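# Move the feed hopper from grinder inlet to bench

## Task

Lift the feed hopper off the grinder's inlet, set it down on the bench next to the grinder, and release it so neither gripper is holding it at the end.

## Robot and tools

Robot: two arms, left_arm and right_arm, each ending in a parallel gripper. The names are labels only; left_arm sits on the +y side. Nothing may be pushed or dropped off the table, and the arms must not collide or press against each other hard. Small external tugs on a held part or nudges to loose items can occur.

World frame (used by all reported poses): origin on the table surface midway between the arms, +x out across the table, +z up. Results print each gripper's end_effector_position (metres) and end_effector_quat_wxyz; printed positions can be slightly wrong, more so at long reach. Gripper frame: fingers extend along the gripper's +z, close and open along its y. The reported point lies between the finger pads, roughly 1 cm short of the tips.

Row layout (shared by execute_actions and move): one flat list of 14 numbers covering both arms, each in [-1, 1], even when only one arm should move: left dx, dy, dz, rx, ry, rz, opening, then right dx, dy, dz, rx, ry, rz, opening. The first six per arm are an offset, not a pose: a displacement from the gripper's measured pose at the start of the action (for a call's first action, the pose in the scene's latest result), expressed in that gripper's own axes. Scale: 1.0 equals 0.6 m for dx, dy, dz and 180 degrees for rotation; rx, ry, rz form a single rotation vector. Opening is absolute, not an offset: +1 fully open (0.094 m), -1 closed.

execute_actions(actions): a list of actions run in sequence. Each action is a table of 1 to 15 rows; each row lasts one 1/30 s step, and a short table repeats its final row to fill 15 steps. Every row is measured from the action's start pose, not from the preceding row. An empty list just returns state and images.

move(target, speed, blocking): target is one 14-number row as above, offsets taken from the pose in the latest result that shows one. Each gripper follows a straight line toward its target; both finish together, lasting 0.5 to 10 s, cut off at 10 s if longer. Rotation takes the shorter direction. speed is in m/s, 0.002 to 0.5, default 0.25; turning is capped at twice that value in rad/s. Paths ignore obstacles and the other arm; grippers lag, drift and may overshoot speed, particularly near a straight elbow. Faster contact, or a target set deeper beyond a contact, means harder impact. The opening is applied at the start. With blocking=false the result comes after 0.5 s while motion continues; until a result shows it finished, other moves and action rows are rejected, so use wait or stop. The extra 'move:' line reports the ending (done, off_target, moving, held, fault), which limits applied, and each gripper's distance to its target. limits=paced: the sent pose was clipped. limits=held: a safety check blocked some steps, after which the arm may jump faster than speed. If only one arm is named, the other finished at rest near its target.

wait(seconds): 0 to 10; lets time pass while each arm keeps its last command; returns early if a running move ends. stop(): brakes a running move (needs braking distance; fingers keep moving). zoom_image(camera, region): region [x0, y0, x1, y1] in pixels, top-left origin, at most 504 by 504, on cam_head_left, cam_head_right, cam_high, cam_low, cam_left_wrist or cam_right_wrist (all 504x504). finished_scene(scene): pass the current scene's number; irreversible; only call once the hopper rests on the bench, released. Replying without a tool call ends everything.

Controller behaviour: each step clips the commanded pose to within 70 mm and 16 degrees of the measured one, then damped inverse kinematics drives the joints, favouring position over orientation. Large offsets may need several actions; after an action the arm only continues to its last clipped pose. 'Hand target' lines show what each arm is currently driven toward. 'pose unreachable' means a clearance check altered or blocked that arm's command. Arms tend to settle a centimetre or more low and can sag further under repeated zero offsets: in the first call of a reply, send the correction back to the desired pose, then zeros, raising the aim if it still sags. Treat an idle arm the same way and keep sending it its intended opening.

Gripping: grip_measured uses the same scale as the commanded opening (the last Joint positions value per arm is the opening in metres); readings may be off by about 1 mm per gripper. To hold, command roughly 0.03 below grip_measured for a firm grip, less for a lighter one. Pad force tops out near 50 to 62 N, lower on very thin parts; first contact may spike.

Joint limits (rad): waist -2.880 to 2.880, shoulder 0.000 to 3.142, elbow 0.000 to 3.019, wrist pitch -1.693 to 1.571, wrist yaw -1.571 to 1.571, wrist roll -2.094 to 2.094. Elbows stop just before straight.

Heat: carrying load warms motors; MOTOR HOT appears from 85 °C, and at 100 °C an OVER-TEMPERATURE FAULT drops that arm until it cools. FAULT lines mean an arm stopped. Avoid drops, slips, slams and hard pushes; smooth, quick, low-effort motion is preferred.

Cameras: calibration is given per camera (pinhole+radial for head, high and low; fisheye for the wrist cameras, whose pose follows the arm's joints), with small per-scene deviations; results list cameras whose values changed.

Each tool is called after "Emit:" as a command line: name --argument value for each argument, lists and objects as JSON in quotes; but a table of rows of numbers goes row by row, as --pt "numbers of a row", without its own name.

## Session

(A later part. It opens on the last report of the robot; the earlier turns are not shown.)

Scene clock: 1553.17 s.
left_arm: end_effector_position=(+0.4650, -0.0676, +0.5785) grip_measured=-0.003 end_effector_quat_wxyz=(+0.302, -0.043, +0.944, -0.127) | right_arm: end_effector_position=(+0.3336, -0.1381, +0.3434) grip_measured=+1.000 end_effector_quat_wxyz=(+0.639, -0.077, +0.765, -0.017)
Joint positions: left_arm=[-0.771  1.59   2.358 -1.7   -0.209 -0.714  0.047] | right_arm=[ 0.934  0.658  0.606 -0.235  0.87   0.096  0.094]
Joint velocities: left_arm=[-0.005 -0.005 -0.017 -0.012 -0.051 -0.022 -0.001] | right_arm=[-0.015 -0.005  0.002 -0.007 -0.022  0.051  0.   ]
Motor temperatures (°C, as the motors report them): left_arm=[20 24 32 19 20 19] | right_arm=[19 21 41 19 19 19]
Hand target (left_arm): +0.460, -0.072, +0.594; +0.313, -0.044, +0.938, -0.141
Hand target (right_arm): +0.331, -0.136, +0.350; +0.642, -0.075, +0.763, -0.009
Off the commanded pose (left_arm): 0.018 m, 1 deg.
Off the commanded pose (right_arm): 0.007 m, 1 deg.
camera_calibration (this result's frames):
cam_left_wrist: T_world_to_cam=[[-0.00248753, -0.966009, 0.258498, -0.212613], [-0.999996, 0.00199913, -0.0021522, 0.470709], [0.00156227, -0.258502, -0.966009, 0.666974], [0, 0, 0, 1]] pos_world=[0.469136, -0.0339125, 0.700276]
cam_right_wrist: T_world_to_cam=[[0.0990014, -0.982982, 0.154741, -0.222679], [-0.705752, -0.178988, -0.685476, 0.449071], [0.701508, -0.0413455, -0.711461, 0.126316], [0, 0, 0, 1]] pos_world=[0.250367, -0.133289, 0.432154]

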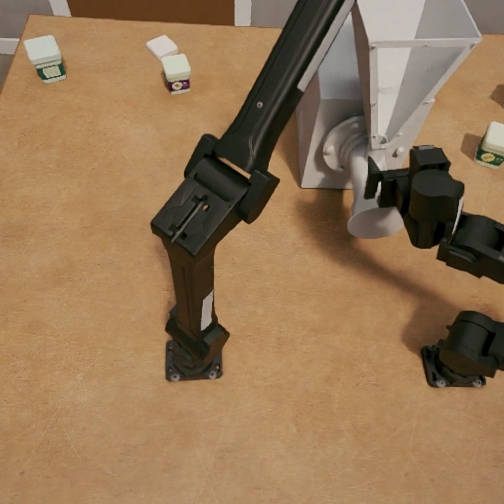

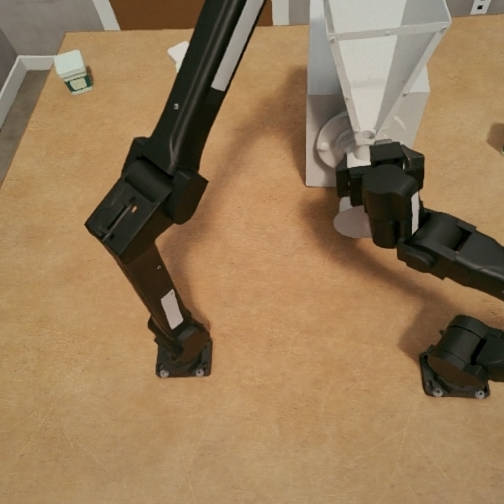

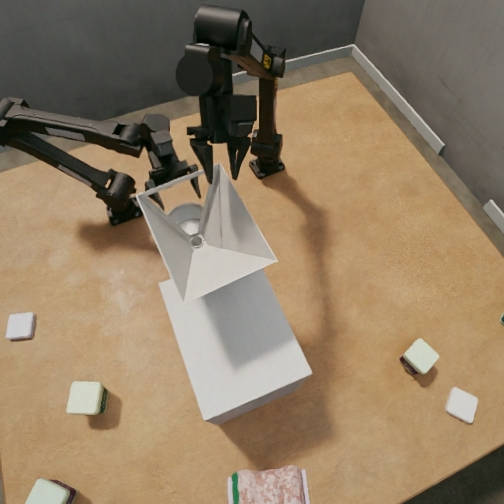

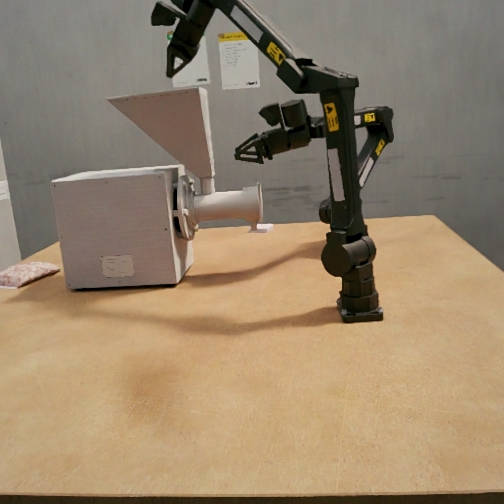

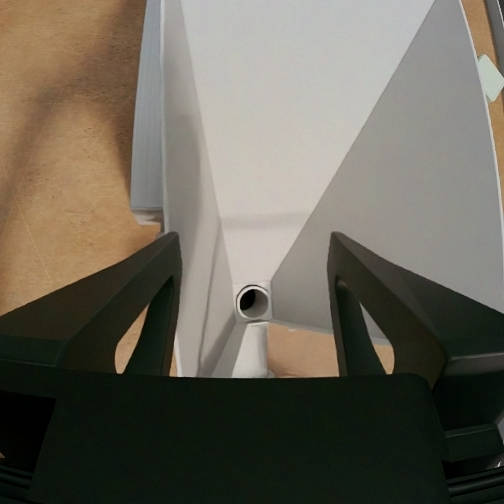

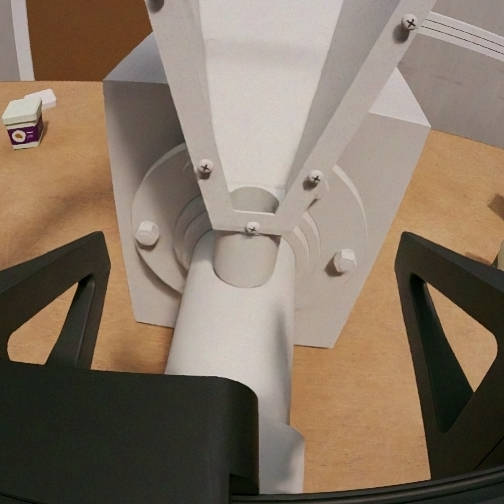

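Emit:
move --target '[-0.0167, 0.055, -0.0233, 0, 0, 0, 0.3, -0.4108, -0.2062, -0.098, -0.0442, 0.2357, 0.127, 1.0]' --speed 0.15

Scene clock: 1659.70 s.
left_arm: end_effector_position=(+0.4703, -0.0436, +0.5747) grip_measured=+0.297 end_effector_quat_wxyz=(+0.293, -0.042, +0.947, -0.123) | right_arm: end_effector_position=(+0.3300, -0.2343, +0.5923) grip_measured=+1.000 end_effector_quat_wxyz=(+0.319, +0.045, +0.935, +0.150)
Joint positions: left_arm=[-0.715  1.563  2.319 -1.7   -0.171 -0.67   0.061] | right_arm=[ 0.241  1.039  1.885 -1.699 -0.078  0.398  0.094]
Joint velocities: left_arm=[-0.005  0.005  0.002 -0.007 -0.095 -0.051  0.001] | right_arm=[-0.005  0.015 -0.002 -0.012 -0.007 -0.007  0.   ]
Motor temperatures (°C, as the motors report them): left_arm=[20 24 32 19 20 19] | right_arm=[19 21 42 19 19 19]
Hand target (left_arm): +0.465, -0.032, +0.586; +0.302, -0.042, +0.944, -0.126
Hand target (right_arm): +0.327, -0.237, +0.607; +0.334, +0.044, +0.929, +0.152
Off the commanded pose (left_arm): 0.018 m, 1 deg.
Off the commanded pose (right_arm): 0.018 m, 3 deg.
joint sent to its limit (right arm) — the command would take joint 4 (wrist pitch) past its lower limit, so that joint was sent only as far as its limit.
move: off_target (left_arm, right_arm)
camera_calibration (this result's frames):
cam_left_wrist: T_world_to_cam=[[0.000622425, -0.968046, 0.250772, -0.185478], [-0.999853, 0.00369382, 0.0167408, 0.465127], [-0.0171321, -0.250746, -0.967901, 0.679647], [0, 0, 0, 1]] pos_world=[0.476818, -0.0108505, 0.696557]
cam_right_wrist: T_world_to_cam=[[0.034027, -0.956829, -0.288653, -0.0652221], [-0.99865, -0.0212065, -0.0474273, 0.355604], [0.0392585, 0.289877, -0.956258, 0.74311], [0, 0, 0, 1]] pos_world=[0.32817, -0.270276, 0.708644]

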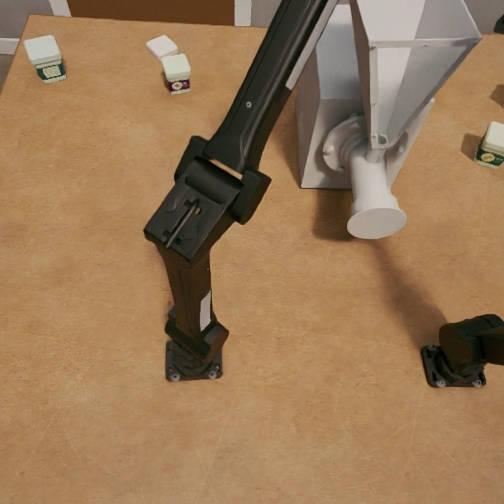

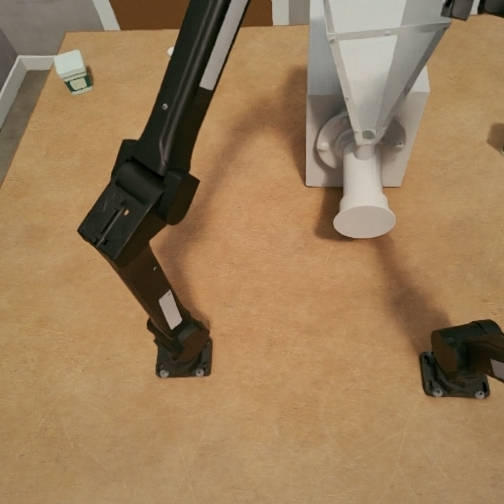

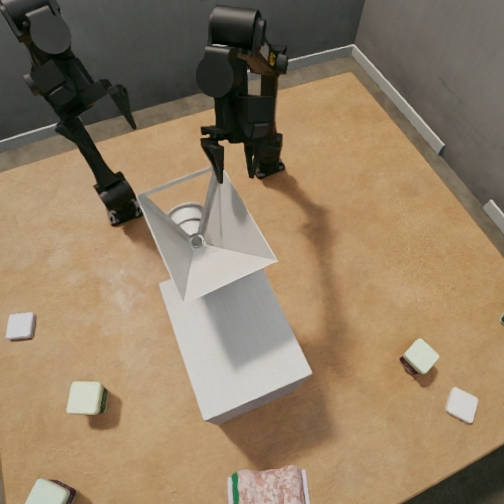

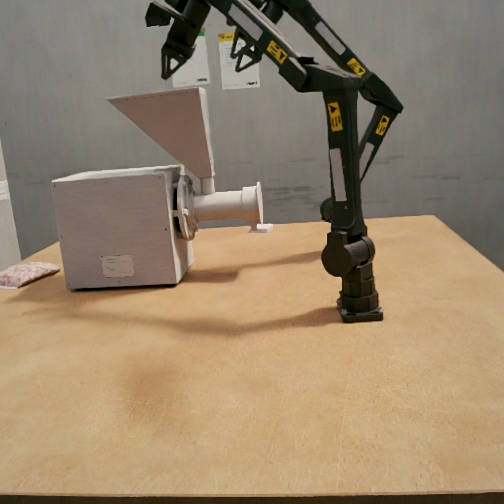

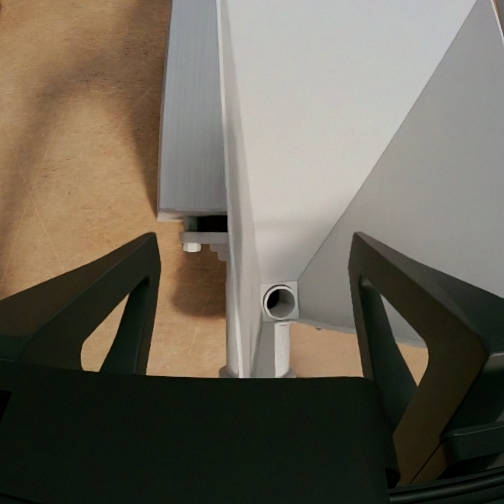

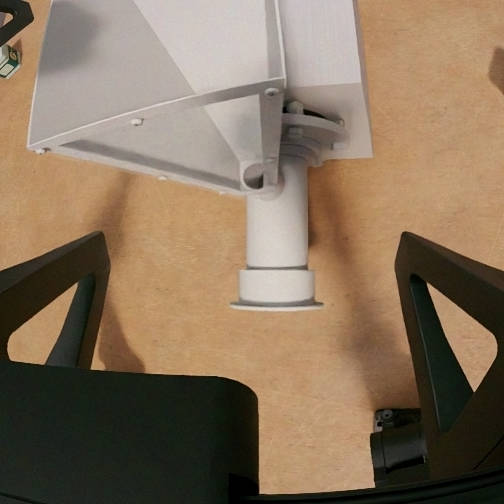

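Emit:
move --target '[0.0555, 0.0193, 0.0811, 0.0136, 0, -0.0094, 0.3, -0.2064, -0.0018, 0.1148, 0, 0, 0, 1.0]' --speed 0.08

Scene clock: 1724.47 s.
left_arm: end_effector_position=(+0.4731, -0.0532, +0.4982) grip_measured=+0.297 end_effector_quat_wxyz=(+0.276, -0.039, +0.951, -0.132) | right_arm: end_effector_position=(+0.4720, -0.2380, +0.5969) grip_measured=+1.000 end_effector_quat_wxyz=(+0.303, +0.047, +0.940, +0.150)
Joint positions: left_arm=[-0.715  1.443  1.945 -1.464 -0.135 -0.678  0.061] | right_arm=[ 0.111  1.388  2.181 -1.693 -0.169  0.301  0.094]
Joint velocities: left_arm=[-0.005  0.005 -0.017  0.002 -0.022 -0.066  0.001] | right_arm=[-0.005 -0.005  0.002  0.002  0.051 -0.007  0.   ]
Motor temperatures (°C, as the motors report them): left_arm=[20 24 29 19 19 19] | right_arm=[19 21 40 19 19 19]
Hand target (left_arm): +0.471, -0.047, +0.515; +0.292, -0.049, +0.944, -0.147
Hand target (right_arm): +0.469, -0.242, +0.613; +0.320, +0.046, +0.934, +0.151
Off the commanded pose (left_arm): 0.018 m, 3 deg.
Off the commanded pose (right_arm): 0.016 m, 2 deg.
move: off_target (left_arm, right_arm)
camera_calibration (this result's frames):
cam_left_wrist: T_world_to_cam=[[-0.00452224, -0.963555, 0.267471, -0.181288], [-0.998572, 0.0185887, 0.050082, 0.452819], [-0.0532287, -0.266863, -0.962263, 0.616641], [0, 0, 0, 1]] pos_world=[0.484176, -0.0185394, 0.619182]
cam_right_wrist: T_world_to_cam=[[0.0255801, -0.956512, -0.29057, -0.067081], [-0.999661, -0.0230859, -0.0120091, 0.476455], [0.00477874, 0.290779, -0.956778, 0.759752], [0, 0, 0, 1]] pos_world=[0.474379, -0.274084, 0.713145]

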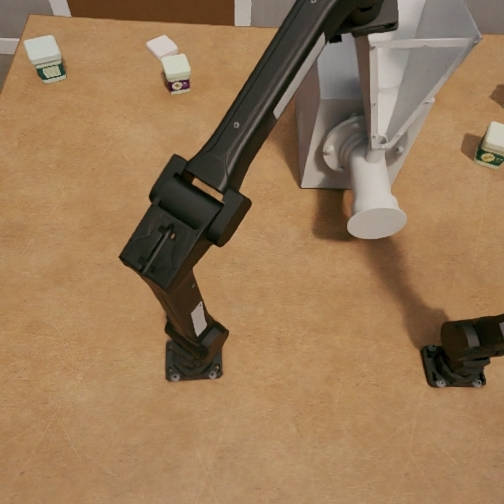

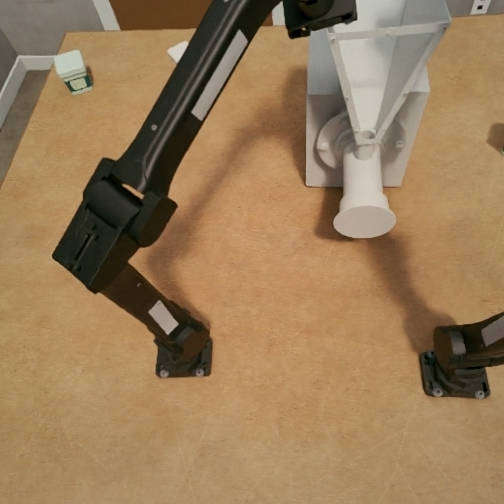

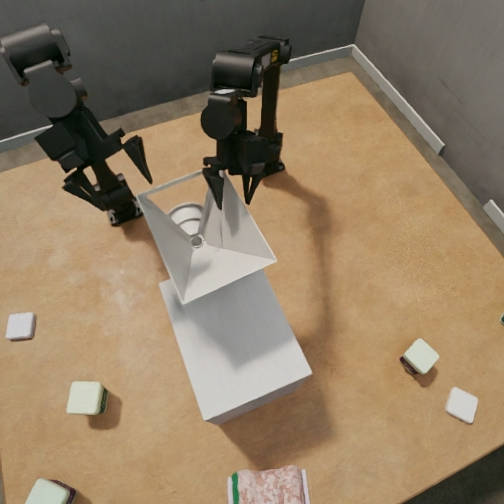

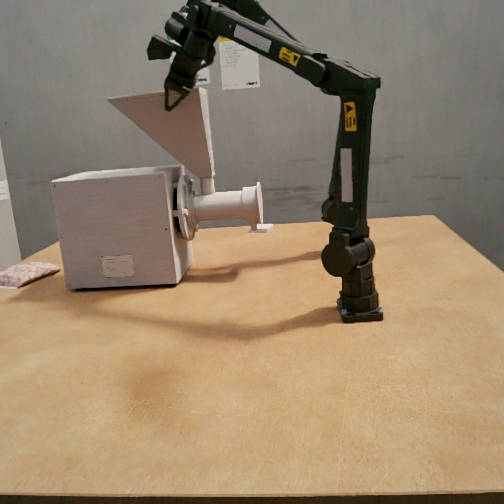

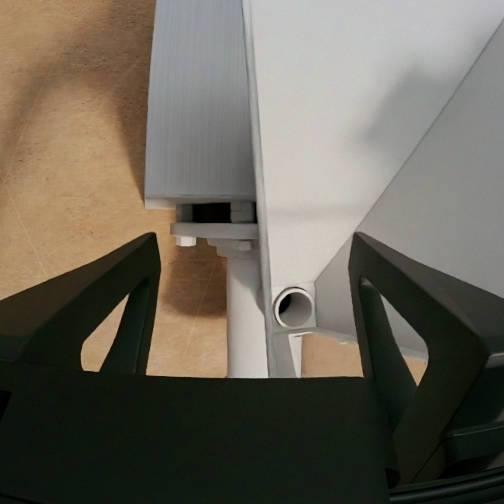

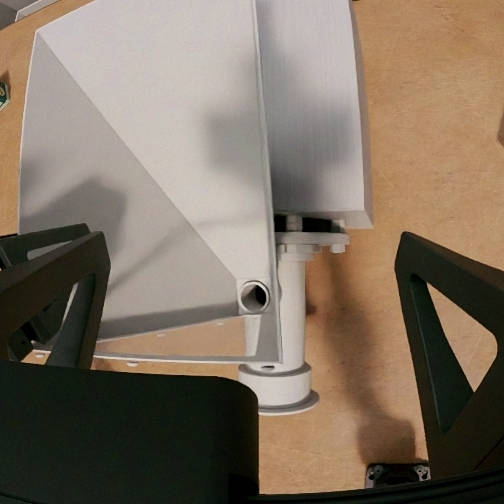

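Emit:
move --target '[-0.0133, 0.002, -0.0272, 0.0083, -0.0114, -0.0075, -1.0, 0.0797, -0.0255, 0.1052, 0, 0, 0, 0.5]' --speed 0.08

Scene clock: 1751.93 s.
left_arm: end_effector_position=(+0.4737, -0.0564, +0.4984) grip_measured=-0.973 end_effector_quat_wxyz=(+0.273, -0.056, +0.949, -0.145) | right_arm: end_effector_position=(+0.4728, -0.2318, +0.5110) grip_measured=+0.502 end_effector_quat_wxyz=(+0.293, +0.049, +0.944, +0.146)
Joint positions: left_arm=[-0.715  1.443  1.942 -1.453 -0.122 -0.717  0.001] | right_arm=[ 0.131  1.243  1.776 -1.452 -0.152  0.317  0.071]
Joint velocities: left_arm=[-0.015 -0.024  0.012  0.012  0.007  0.007  0.002] | right_arm=[-0.005 -0.005 -0.002  0.012  0.007  0.037  0.   ]
Motor temperatures (°C, as the motors report them): left_arm=[20 24 30 19 19 19] | right_arm=[19 21 41 19 19 19]
Hand target (left_arm): +0.471, -0.047, +0.515; +0.292, -0.050, +0.944, -0.147
Hand target (right_arm): +0.471, -0.228, +0.517; +0.302, +0.047, +0.940, +0.149
Off the commanded pose (left_arm): 0.019 m, 2 deg.
Off the commanded pose (right_arm): 0.008 m, 1 deg.
move: off_target (left_arm)
camera_calibration (this result's frames):
cam_left_wrist: T_world_to_cam=[[0.021136, -0.953612, 0.300297, -0.212304], [-0.998302, -0.00382395, 0.058121, 0.448065], [-0.0542765, -0.301016, -0.952073, 0.609566], [0, 0, 0, 1]] pos_world=[0.484876, -0.0172536, 0.618064]
cam_right_wrist: T_world_to_cam=[[0.0173266, -0.958584, -0.284284, -0.0858766], [-0.99974, -0.0208195, 0.00926942, 0.466099], [-0.0148041, 0.284049, -0.958695, 0.684422], [0, 0, 0, 1]] pos_world=[0.477598, -0.267025, 0.627419]

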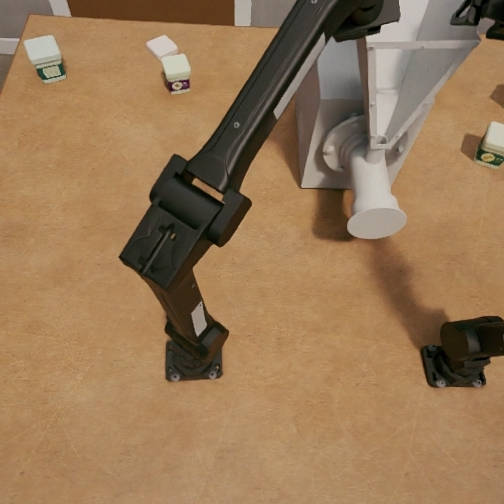

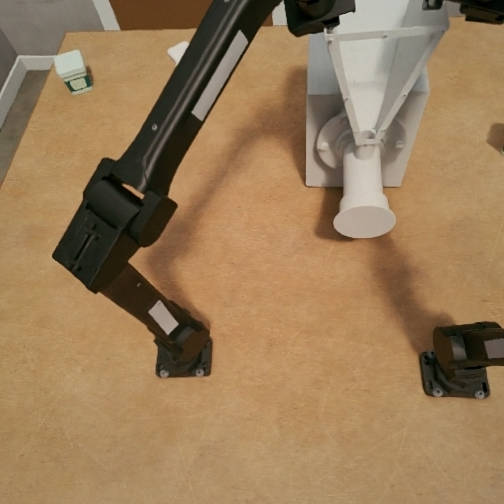

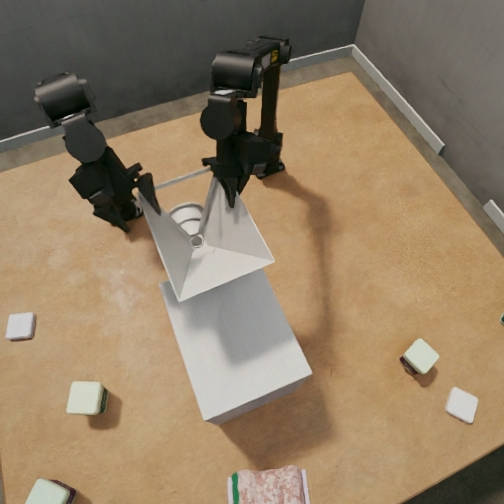

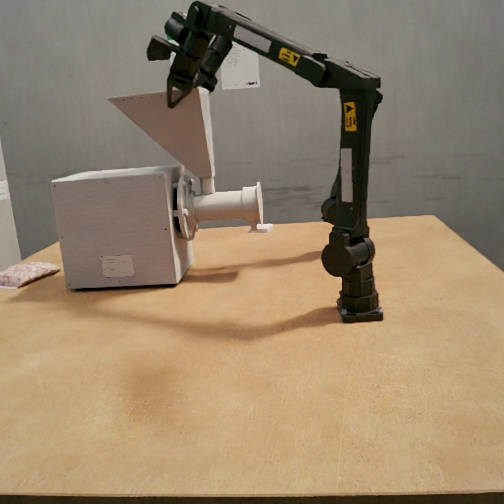

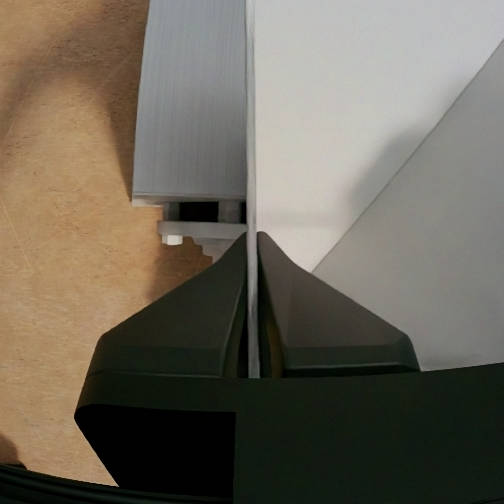

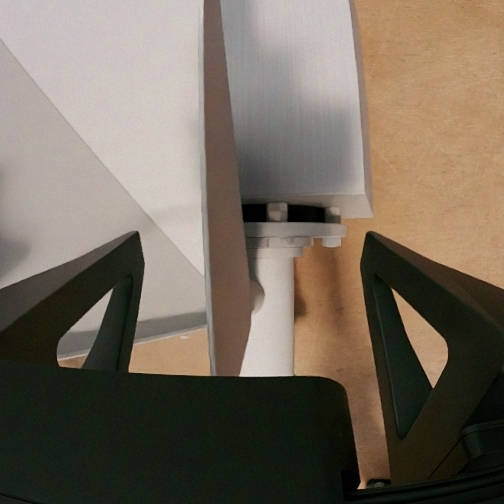

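Emit:
move --target '[-0.0112, -0.0022, -0.0272, 0, 0, 0, -1.0, 0.0122, 0.0192, 0.0118, 0, 0, 0, 0.5]' --speed 0.04

Scene clock: 1768.60 s.
left_arm: end_effector_position=(+0.4736, -0.0558, +0.4975) grip_measured=-0.974 end_effector_quat_wxyz=(+0.267, -0.067, +0.951, -0.143) | right_arm: end_effector_position=(+0.4716, -0.2210, +0.5013) grip_measured=+0.502 end_effector_quat_wxyz=(+0.286, +0.049, +0.946, +0.142)
Joint positions: left_arm=[-0.715  1.451  1.955 -1.471 -0.124 -0.74   0.001] | right_arm=[ 0.164  1.242  1.753 -1.443 -0.128  0.341  0.071]
Joint velocities: left_arm=[-0.005  0.005 -0.017 -0.002  0.066 -0.037 -0.002] | right_arm=[ 0.005  0.005 -0.007  0.002 -0.022 -0.007 -0.   ]
Motor temperatures (°C, as the motors report them): left_arm=[20 24 30 19 20 19] | right_arm=[19 21 40 19 19 19]
Hand target (left_arm): +0.470, -0.052, +0.515; +0.273, -0.056, +0.949, -0.145
Hand target (right_arm): +0.471, -0.218, +0.505; +0.293, +0.049, +0.944, +0.145
Off the commanded pose (left_arm): 0.018 m, 1 deg.
Off the commanded pose (right_arm): 0.005 m, 1 deg.
move: off_target (left_arm)
camera_calibration (this result's frames):
cam_left_wrist: T_world_to_cam=[[0.0447139, -0.952493, 0.301261, -0.223026], [-0.996961, -0.0232877, 0.0743426, 0.438173], [-0.0637951, -0.30367, -0.950639, 0.612491], [0, 0, 0, 1]] pos_world=[0.485887, -0.0162317, 0.616872]
cam_right_wrist: T_world_to_cam=[[0.0133629, -0.960661, -0.277402, -0.0803093], [-0.999475, -0.021026, 0.0246681, 0.457313], [-0.0295303, 0.276926, -0.960437, 0.678365], [0, 0, 0, 1]] pos_world=[0.478178, -0.255392, 0.617968]

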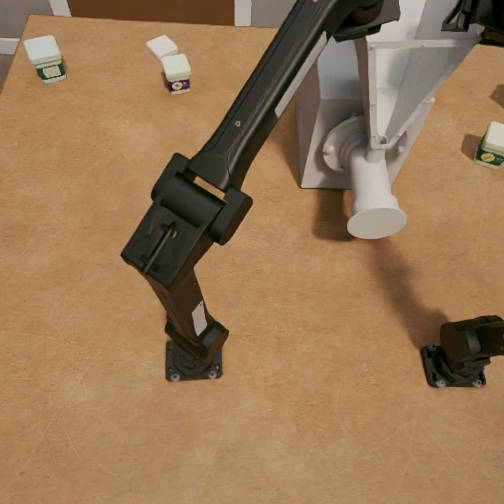

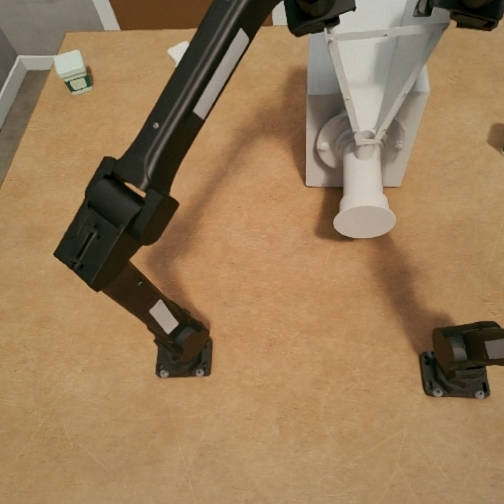

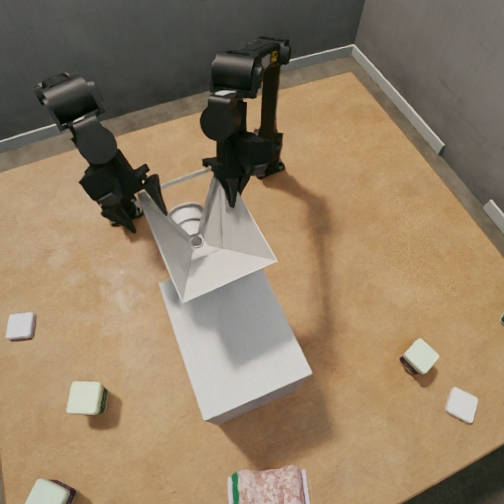

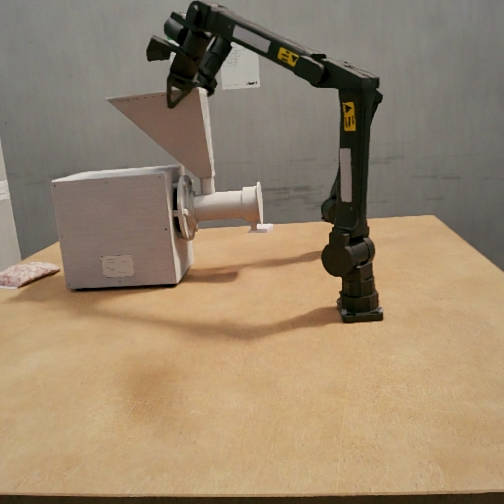

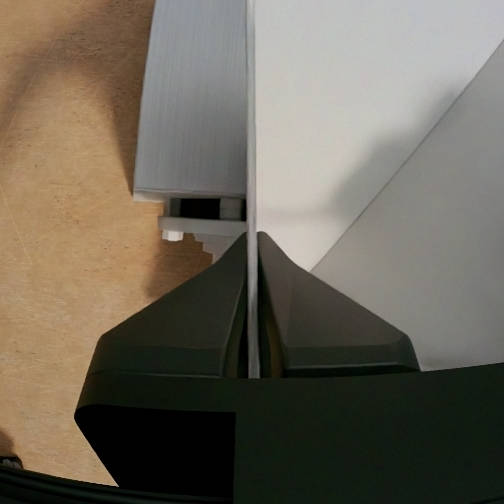

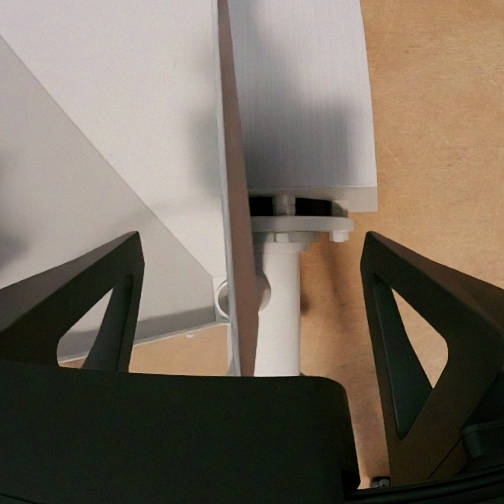

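Emit:
move --target '[-0.0168, -0.0108, -0.0217, 0.0081, 0.0051, 0.0135, -1.0, 0, 0.0147, -0.0028, 0, 0, 0, -1.0]' --speed 0.03

Scene clock: 1784.97 s.
left_arm: end_effector_position=(+0.4769, -0.0584, +0.4977) grip_measured=-0.974 end_effector_quat_wxyz=(+0.257, -0.056, +0.954, -0.144) | right_arm: end_effector_position=(+0.4701, -0.2180, +0.5023) grip_measured=-0.969 end_effector_quat_wxyz=(+0.288, +0.037, +0.947, +0.138)
Joint positions: left_arm=[-0.707  1.472  1.985 -1.492 -0.099 -0.716  0.001] | right_arm=[ 0.174  1.24   1.753 -1.443 -0.123  0.325  0.001]
Joint velocities: left_arm=[-0.005 -0.005 -0.002 -0.007  0.051 -0.037 -0.001] | right_arm=[ 0.005 -0.015  0.017  0.002  0.007 -0.066  0.   ]
Motor temperatures (°C, as the motors report them): left_arm=[20 24 32 19 19 19] | right_arm=[19 21 39 19 19 19]
Hand target (left_arm): +0.475, -0.057, +0.515; +0.264, -0.042, +0.952, -0.150
Hand target (right_arm): +0.471, -0.213, +0.505; +0.286, +0.048, +0.946, +0.142
Off the commanded pose (left_arm): 0.017 m, 2 deg.
Off the commanded pose (right_arm): 0.006 m, 1 deg.
move: off_target (left_arm)
camera_calibration (this result's frames):
cam_left_wrist: T_world_to_cam=[[0.0251126, -0.954113, 0.298391, -0.215115], [-0.995857, 0.00221958, 0.0909087, 0.434079], [-0.0873995, -0.299437, -0.950105, 0.623396], [0, 0, 0, 1]] pos_world=[0.492168, -0.0195394, 0.617018]
cam_right_wrist: T_world_to_cam=[[0.0335217, -0.963709, -0.264843, -0.0936012], [-0.999059, -0.0396105, 0.0176815, 0.455087], [-0.0275303, 0.264001, -0.964129, 0.676469], [0, 0, 0, 1]] pos_world=[0.47642, -0.250767, 0.619368]

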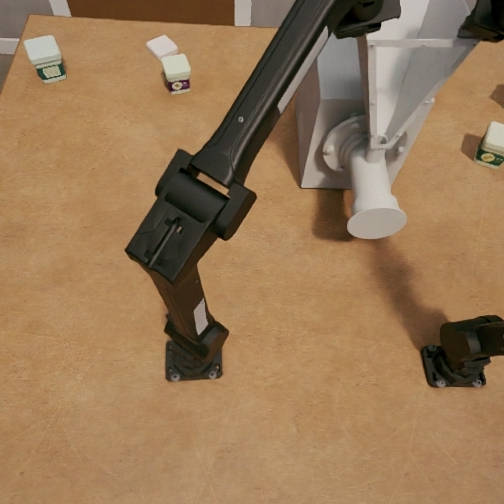

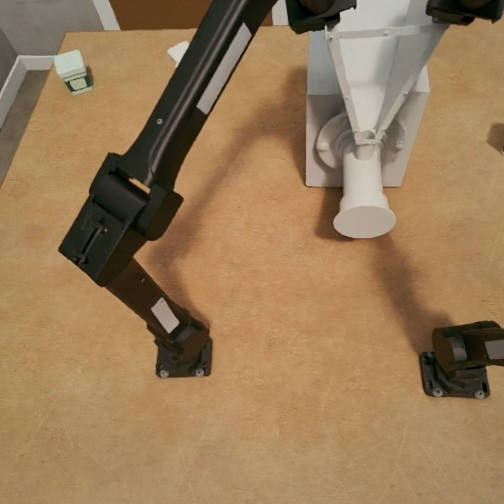

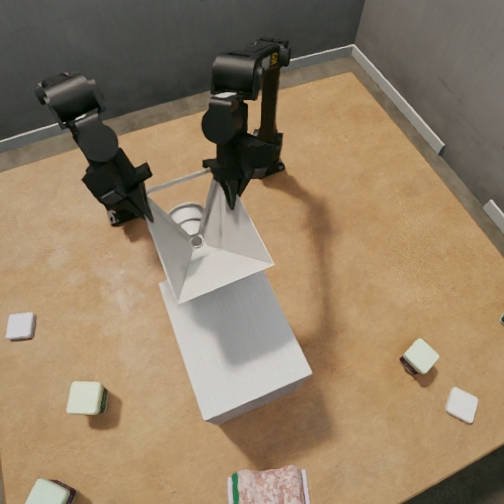

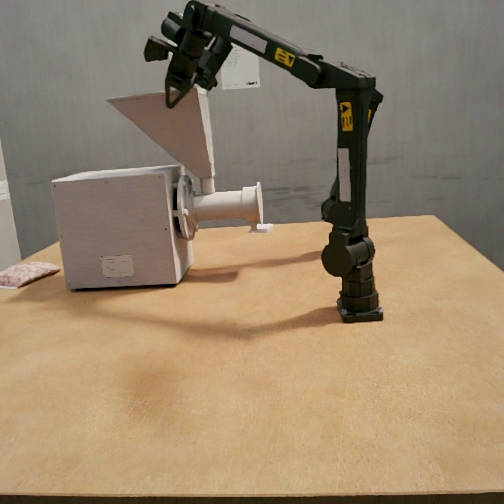

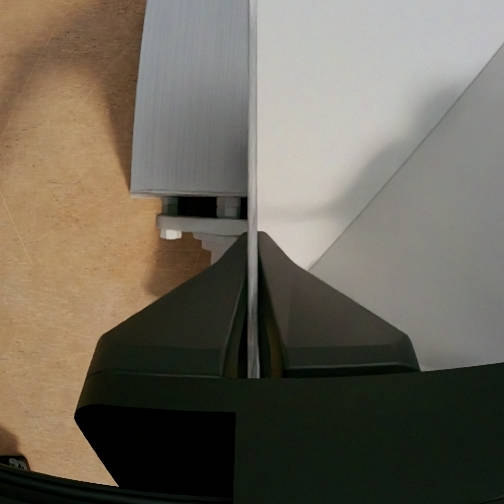

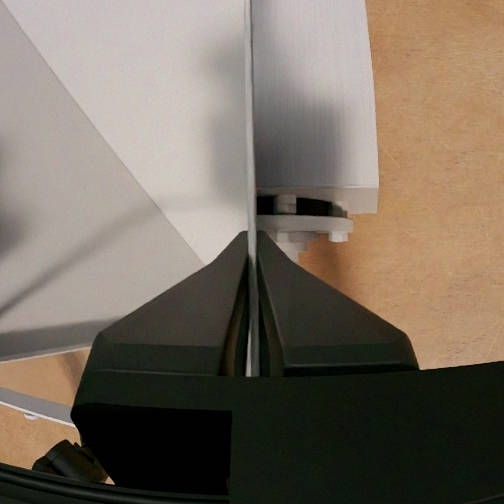

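Emit:
move --target '[-0.0395, -0.0253, -0.0689, 0, 0, 0, -1.0, -0.0446, 0.0236, -0.0664, 0, 0, 0, -1.0]' --speed 0.02

Scene clock: 1800.57 s.
left_arm: end_effector_position=(+0.4785, -0.0623, +0.5002) grip_measured=-0.967 end_effector_quat_wxyz=(+0.220, -0.047, +0.967, -0.121) | right_arm: end_effector_position=(+0.4674, -0.2227, +0.5023) grip_measured=-0.964 end_effector_quat_wxyz=(+0.240, +0.038, +0.962, +0.124)
Joint positions: left_arm=[-0.707  1.559  2.127 -1.638 -0.086 -0.706  0.002] | right_arm=[ 0.164  1.305  1.854 -1.586 -0.125  0.307  0.002]
Joint velocities: left_arm=[-0.005 -0.005 -0.002 -0.007 -0.051  0.007 -0.001] | right_arm=[-0.005 -0.005 -0.007 -0.007 -0.037 -0.007 -0.   ]
Motor temperatures (°C, as the motors report them): left_arm=[20 24 32 19 19 19] | right_arm=[19 21 40 19 19 19]
Hand target (left_arm): +0.473, -0.056, +0.546; +0.258, -0.056, +0.954, -0.145
Hand target (right_arm): +0.465, -0.219, +0.550; +0.289, +0.038, +0.946, +0.139
Off the commanded pose (left_arm): 0.048 m, 5 deg.
Off the commanded pose (right_arm): 0.050 m, 6 deg.
move: off_target (left_arm, right_arm)
camera_calibration (this result's frames):
cam_left_wrist: T_world_to_cam=[[0.031405, -0.968014, 0.248922, -0.198683], [-0.985841, 0.0110423, 0.167319, 0.393025], [-0.164716, -0.250652, -0.953961, 0.66664], [0, 0, 0, 1]] pos_world=[0.503507, -0.0295728, 0.619645]
cam_right_wrist: T_world_to_cam=[[0.0135535, -0.970758, -0.239677, -0.102906], [-0.991741, -0.0436248, 0.120611, 0.396239], [-0.12754, 0.236063, -0.963332, 0.717797], [0, 0, 0, 1]] pos_world=[0.485909, -0.252056, 0.619022]

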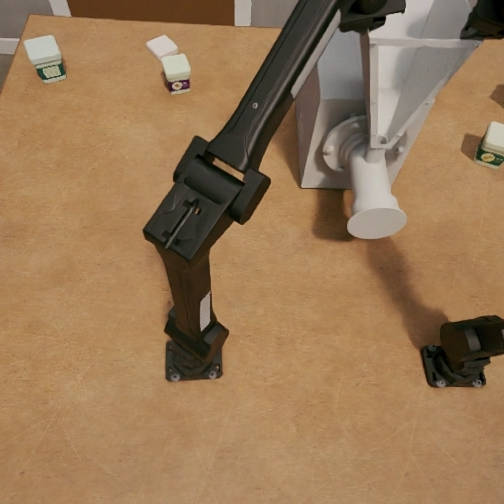

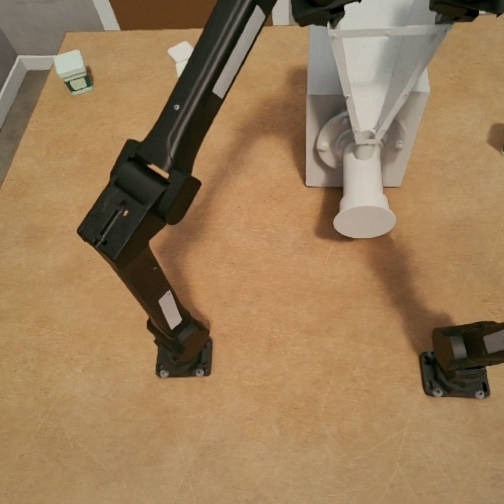

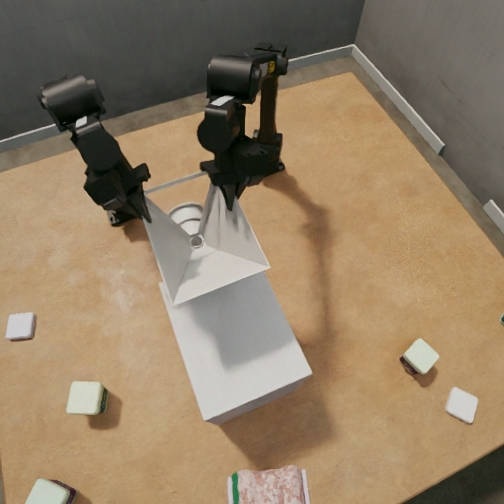

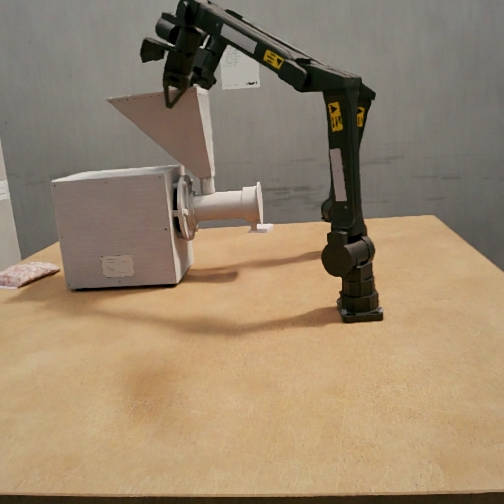

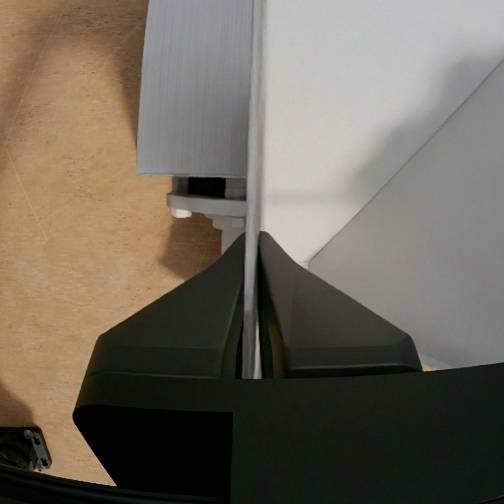

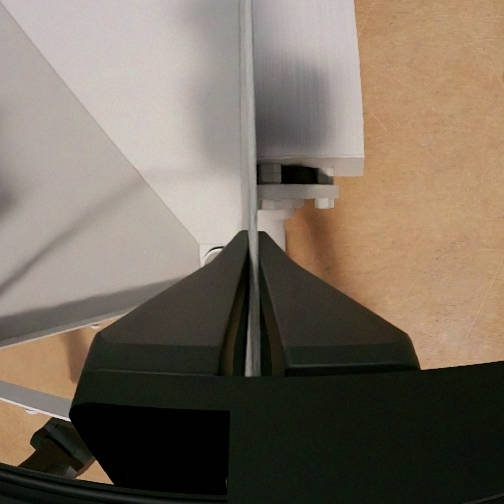

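Emit:
move --target '[-0.0469, -0.0289, -0.0991, 0, 0, 0, -1.0, -0.0513, 0.0291, -0.0968, 0, 0, 0, -1.0]' --speed 0.02

Scene clock: 1813.13 s.
left_arm: end_effector_position=(+0.4784, -0.0636, +0.5012) grip_measured=-0.955 end_effector_quat_wxyz=(+0.202, -0.039, +0.972, -0.111) | right_arm: end_effector_position=(+0.4662, -0.2243, +0.5026) grip_measured=-0.952 end_effector_quat_wxyz=(+0.198, +0.031, +0.973, +0.115)
Joint positions: left_arm=[-0.705  1.599  2.194 -1.705 -0.074 -0.691  0.002] | right_arm=[ 0.157  1.367  1.944 -1.705 -0.134  0.283  0.002]
Joint velocities: left_arm=[-0.005 -0.005  0.007 -0.022 -0.007  0.051 -0.   ] | right_arm=[-0.005  0.015  0.007  0.012  0.007  0.037 -0.001]
Motor temperatures (°C, as the motors report them): left_arm=[20 24 34 19 20 19] | right_arm=[19 21 44 19 19 19]
Hand target (left_arm): +0.472, -0.058, +0.564; +0.259, -0.045, +0.953, -0.151
Hand target (right_arm): +0.460, -0.224, +0.565; +0.266, +0.038, +0.954, +0.132
Off the commanded pose (left_arm): 0.067 m, 3 deg.
Off the commanded pose (right_arm): 0.068 m, 5 deg.
joint sent to its limit (left arm) — the command would take joint 4 (wrist pitch) past its lower limit, so that joint was sent only as far as its limit.
joint sent to its limit (right arm) — the command would take joint 4 (wrist pitch) past its lower limit, so that joint was sent only as far as its limit.
move: off_target (left_arm, right_arm)
camera_calibration (this result's frames):
cam_left_wrist: T_world_to_cam=[[0.0235809, -0.973544, 0.227279, -0.185967], [-0.97888, 0.0236952, 0.203059, 0.372362], [-0.203073, -0.227267, -0.952424, 0.686386], [0, 0, 0, 1]] pos_world=[0.508269, -0.0338772, 0.620385]
cam_right_wrist: T_world_to_cam=[[0.0121327, -0.975126, -0.22132, -0.113915], [-0.97691, -0.058775, 0.205407, 0.342007], [-0.213306, 0.213717, -0.953324, 0.748254], [0, 0, 0, 1]] pos_world=[0.495099, -0.250895, 0.617866]

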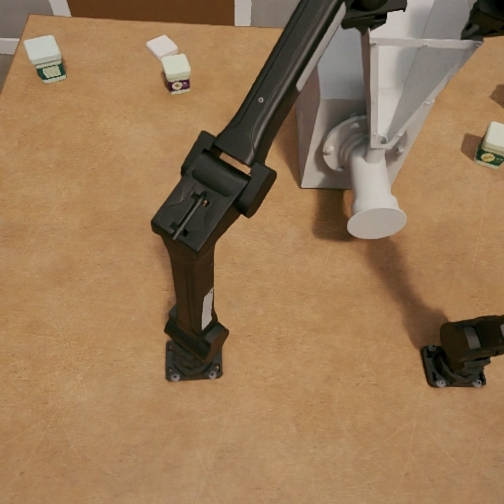

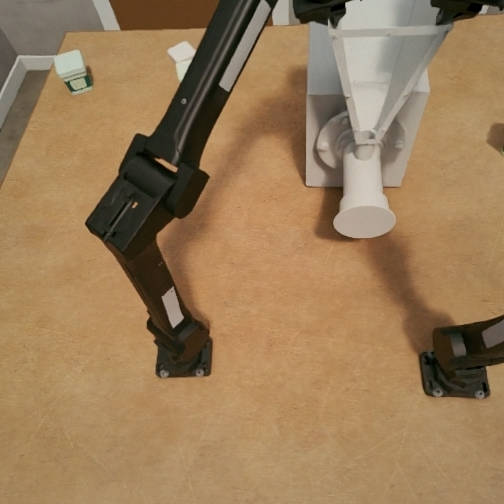

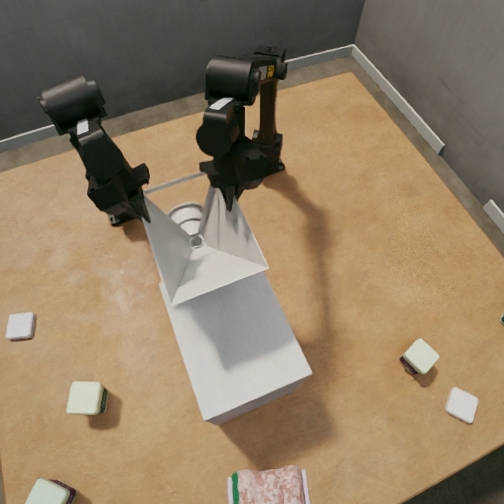

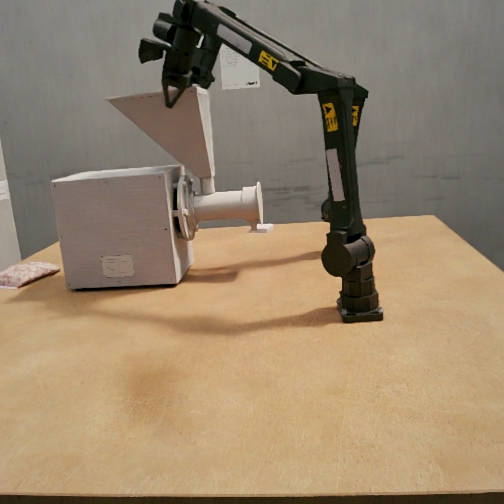

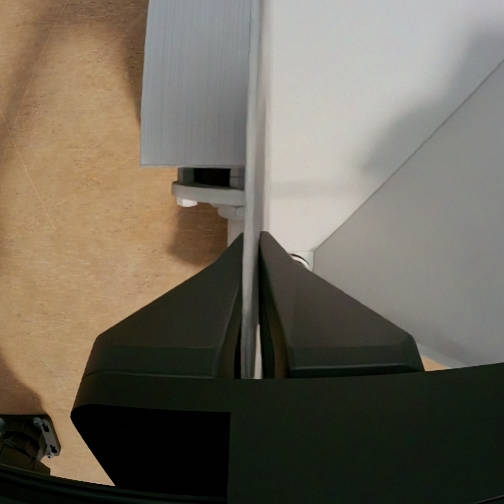

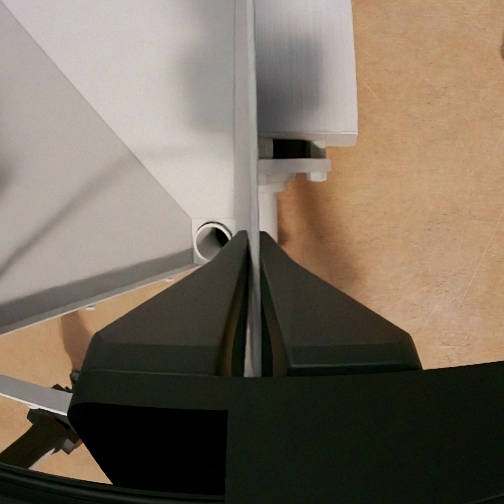

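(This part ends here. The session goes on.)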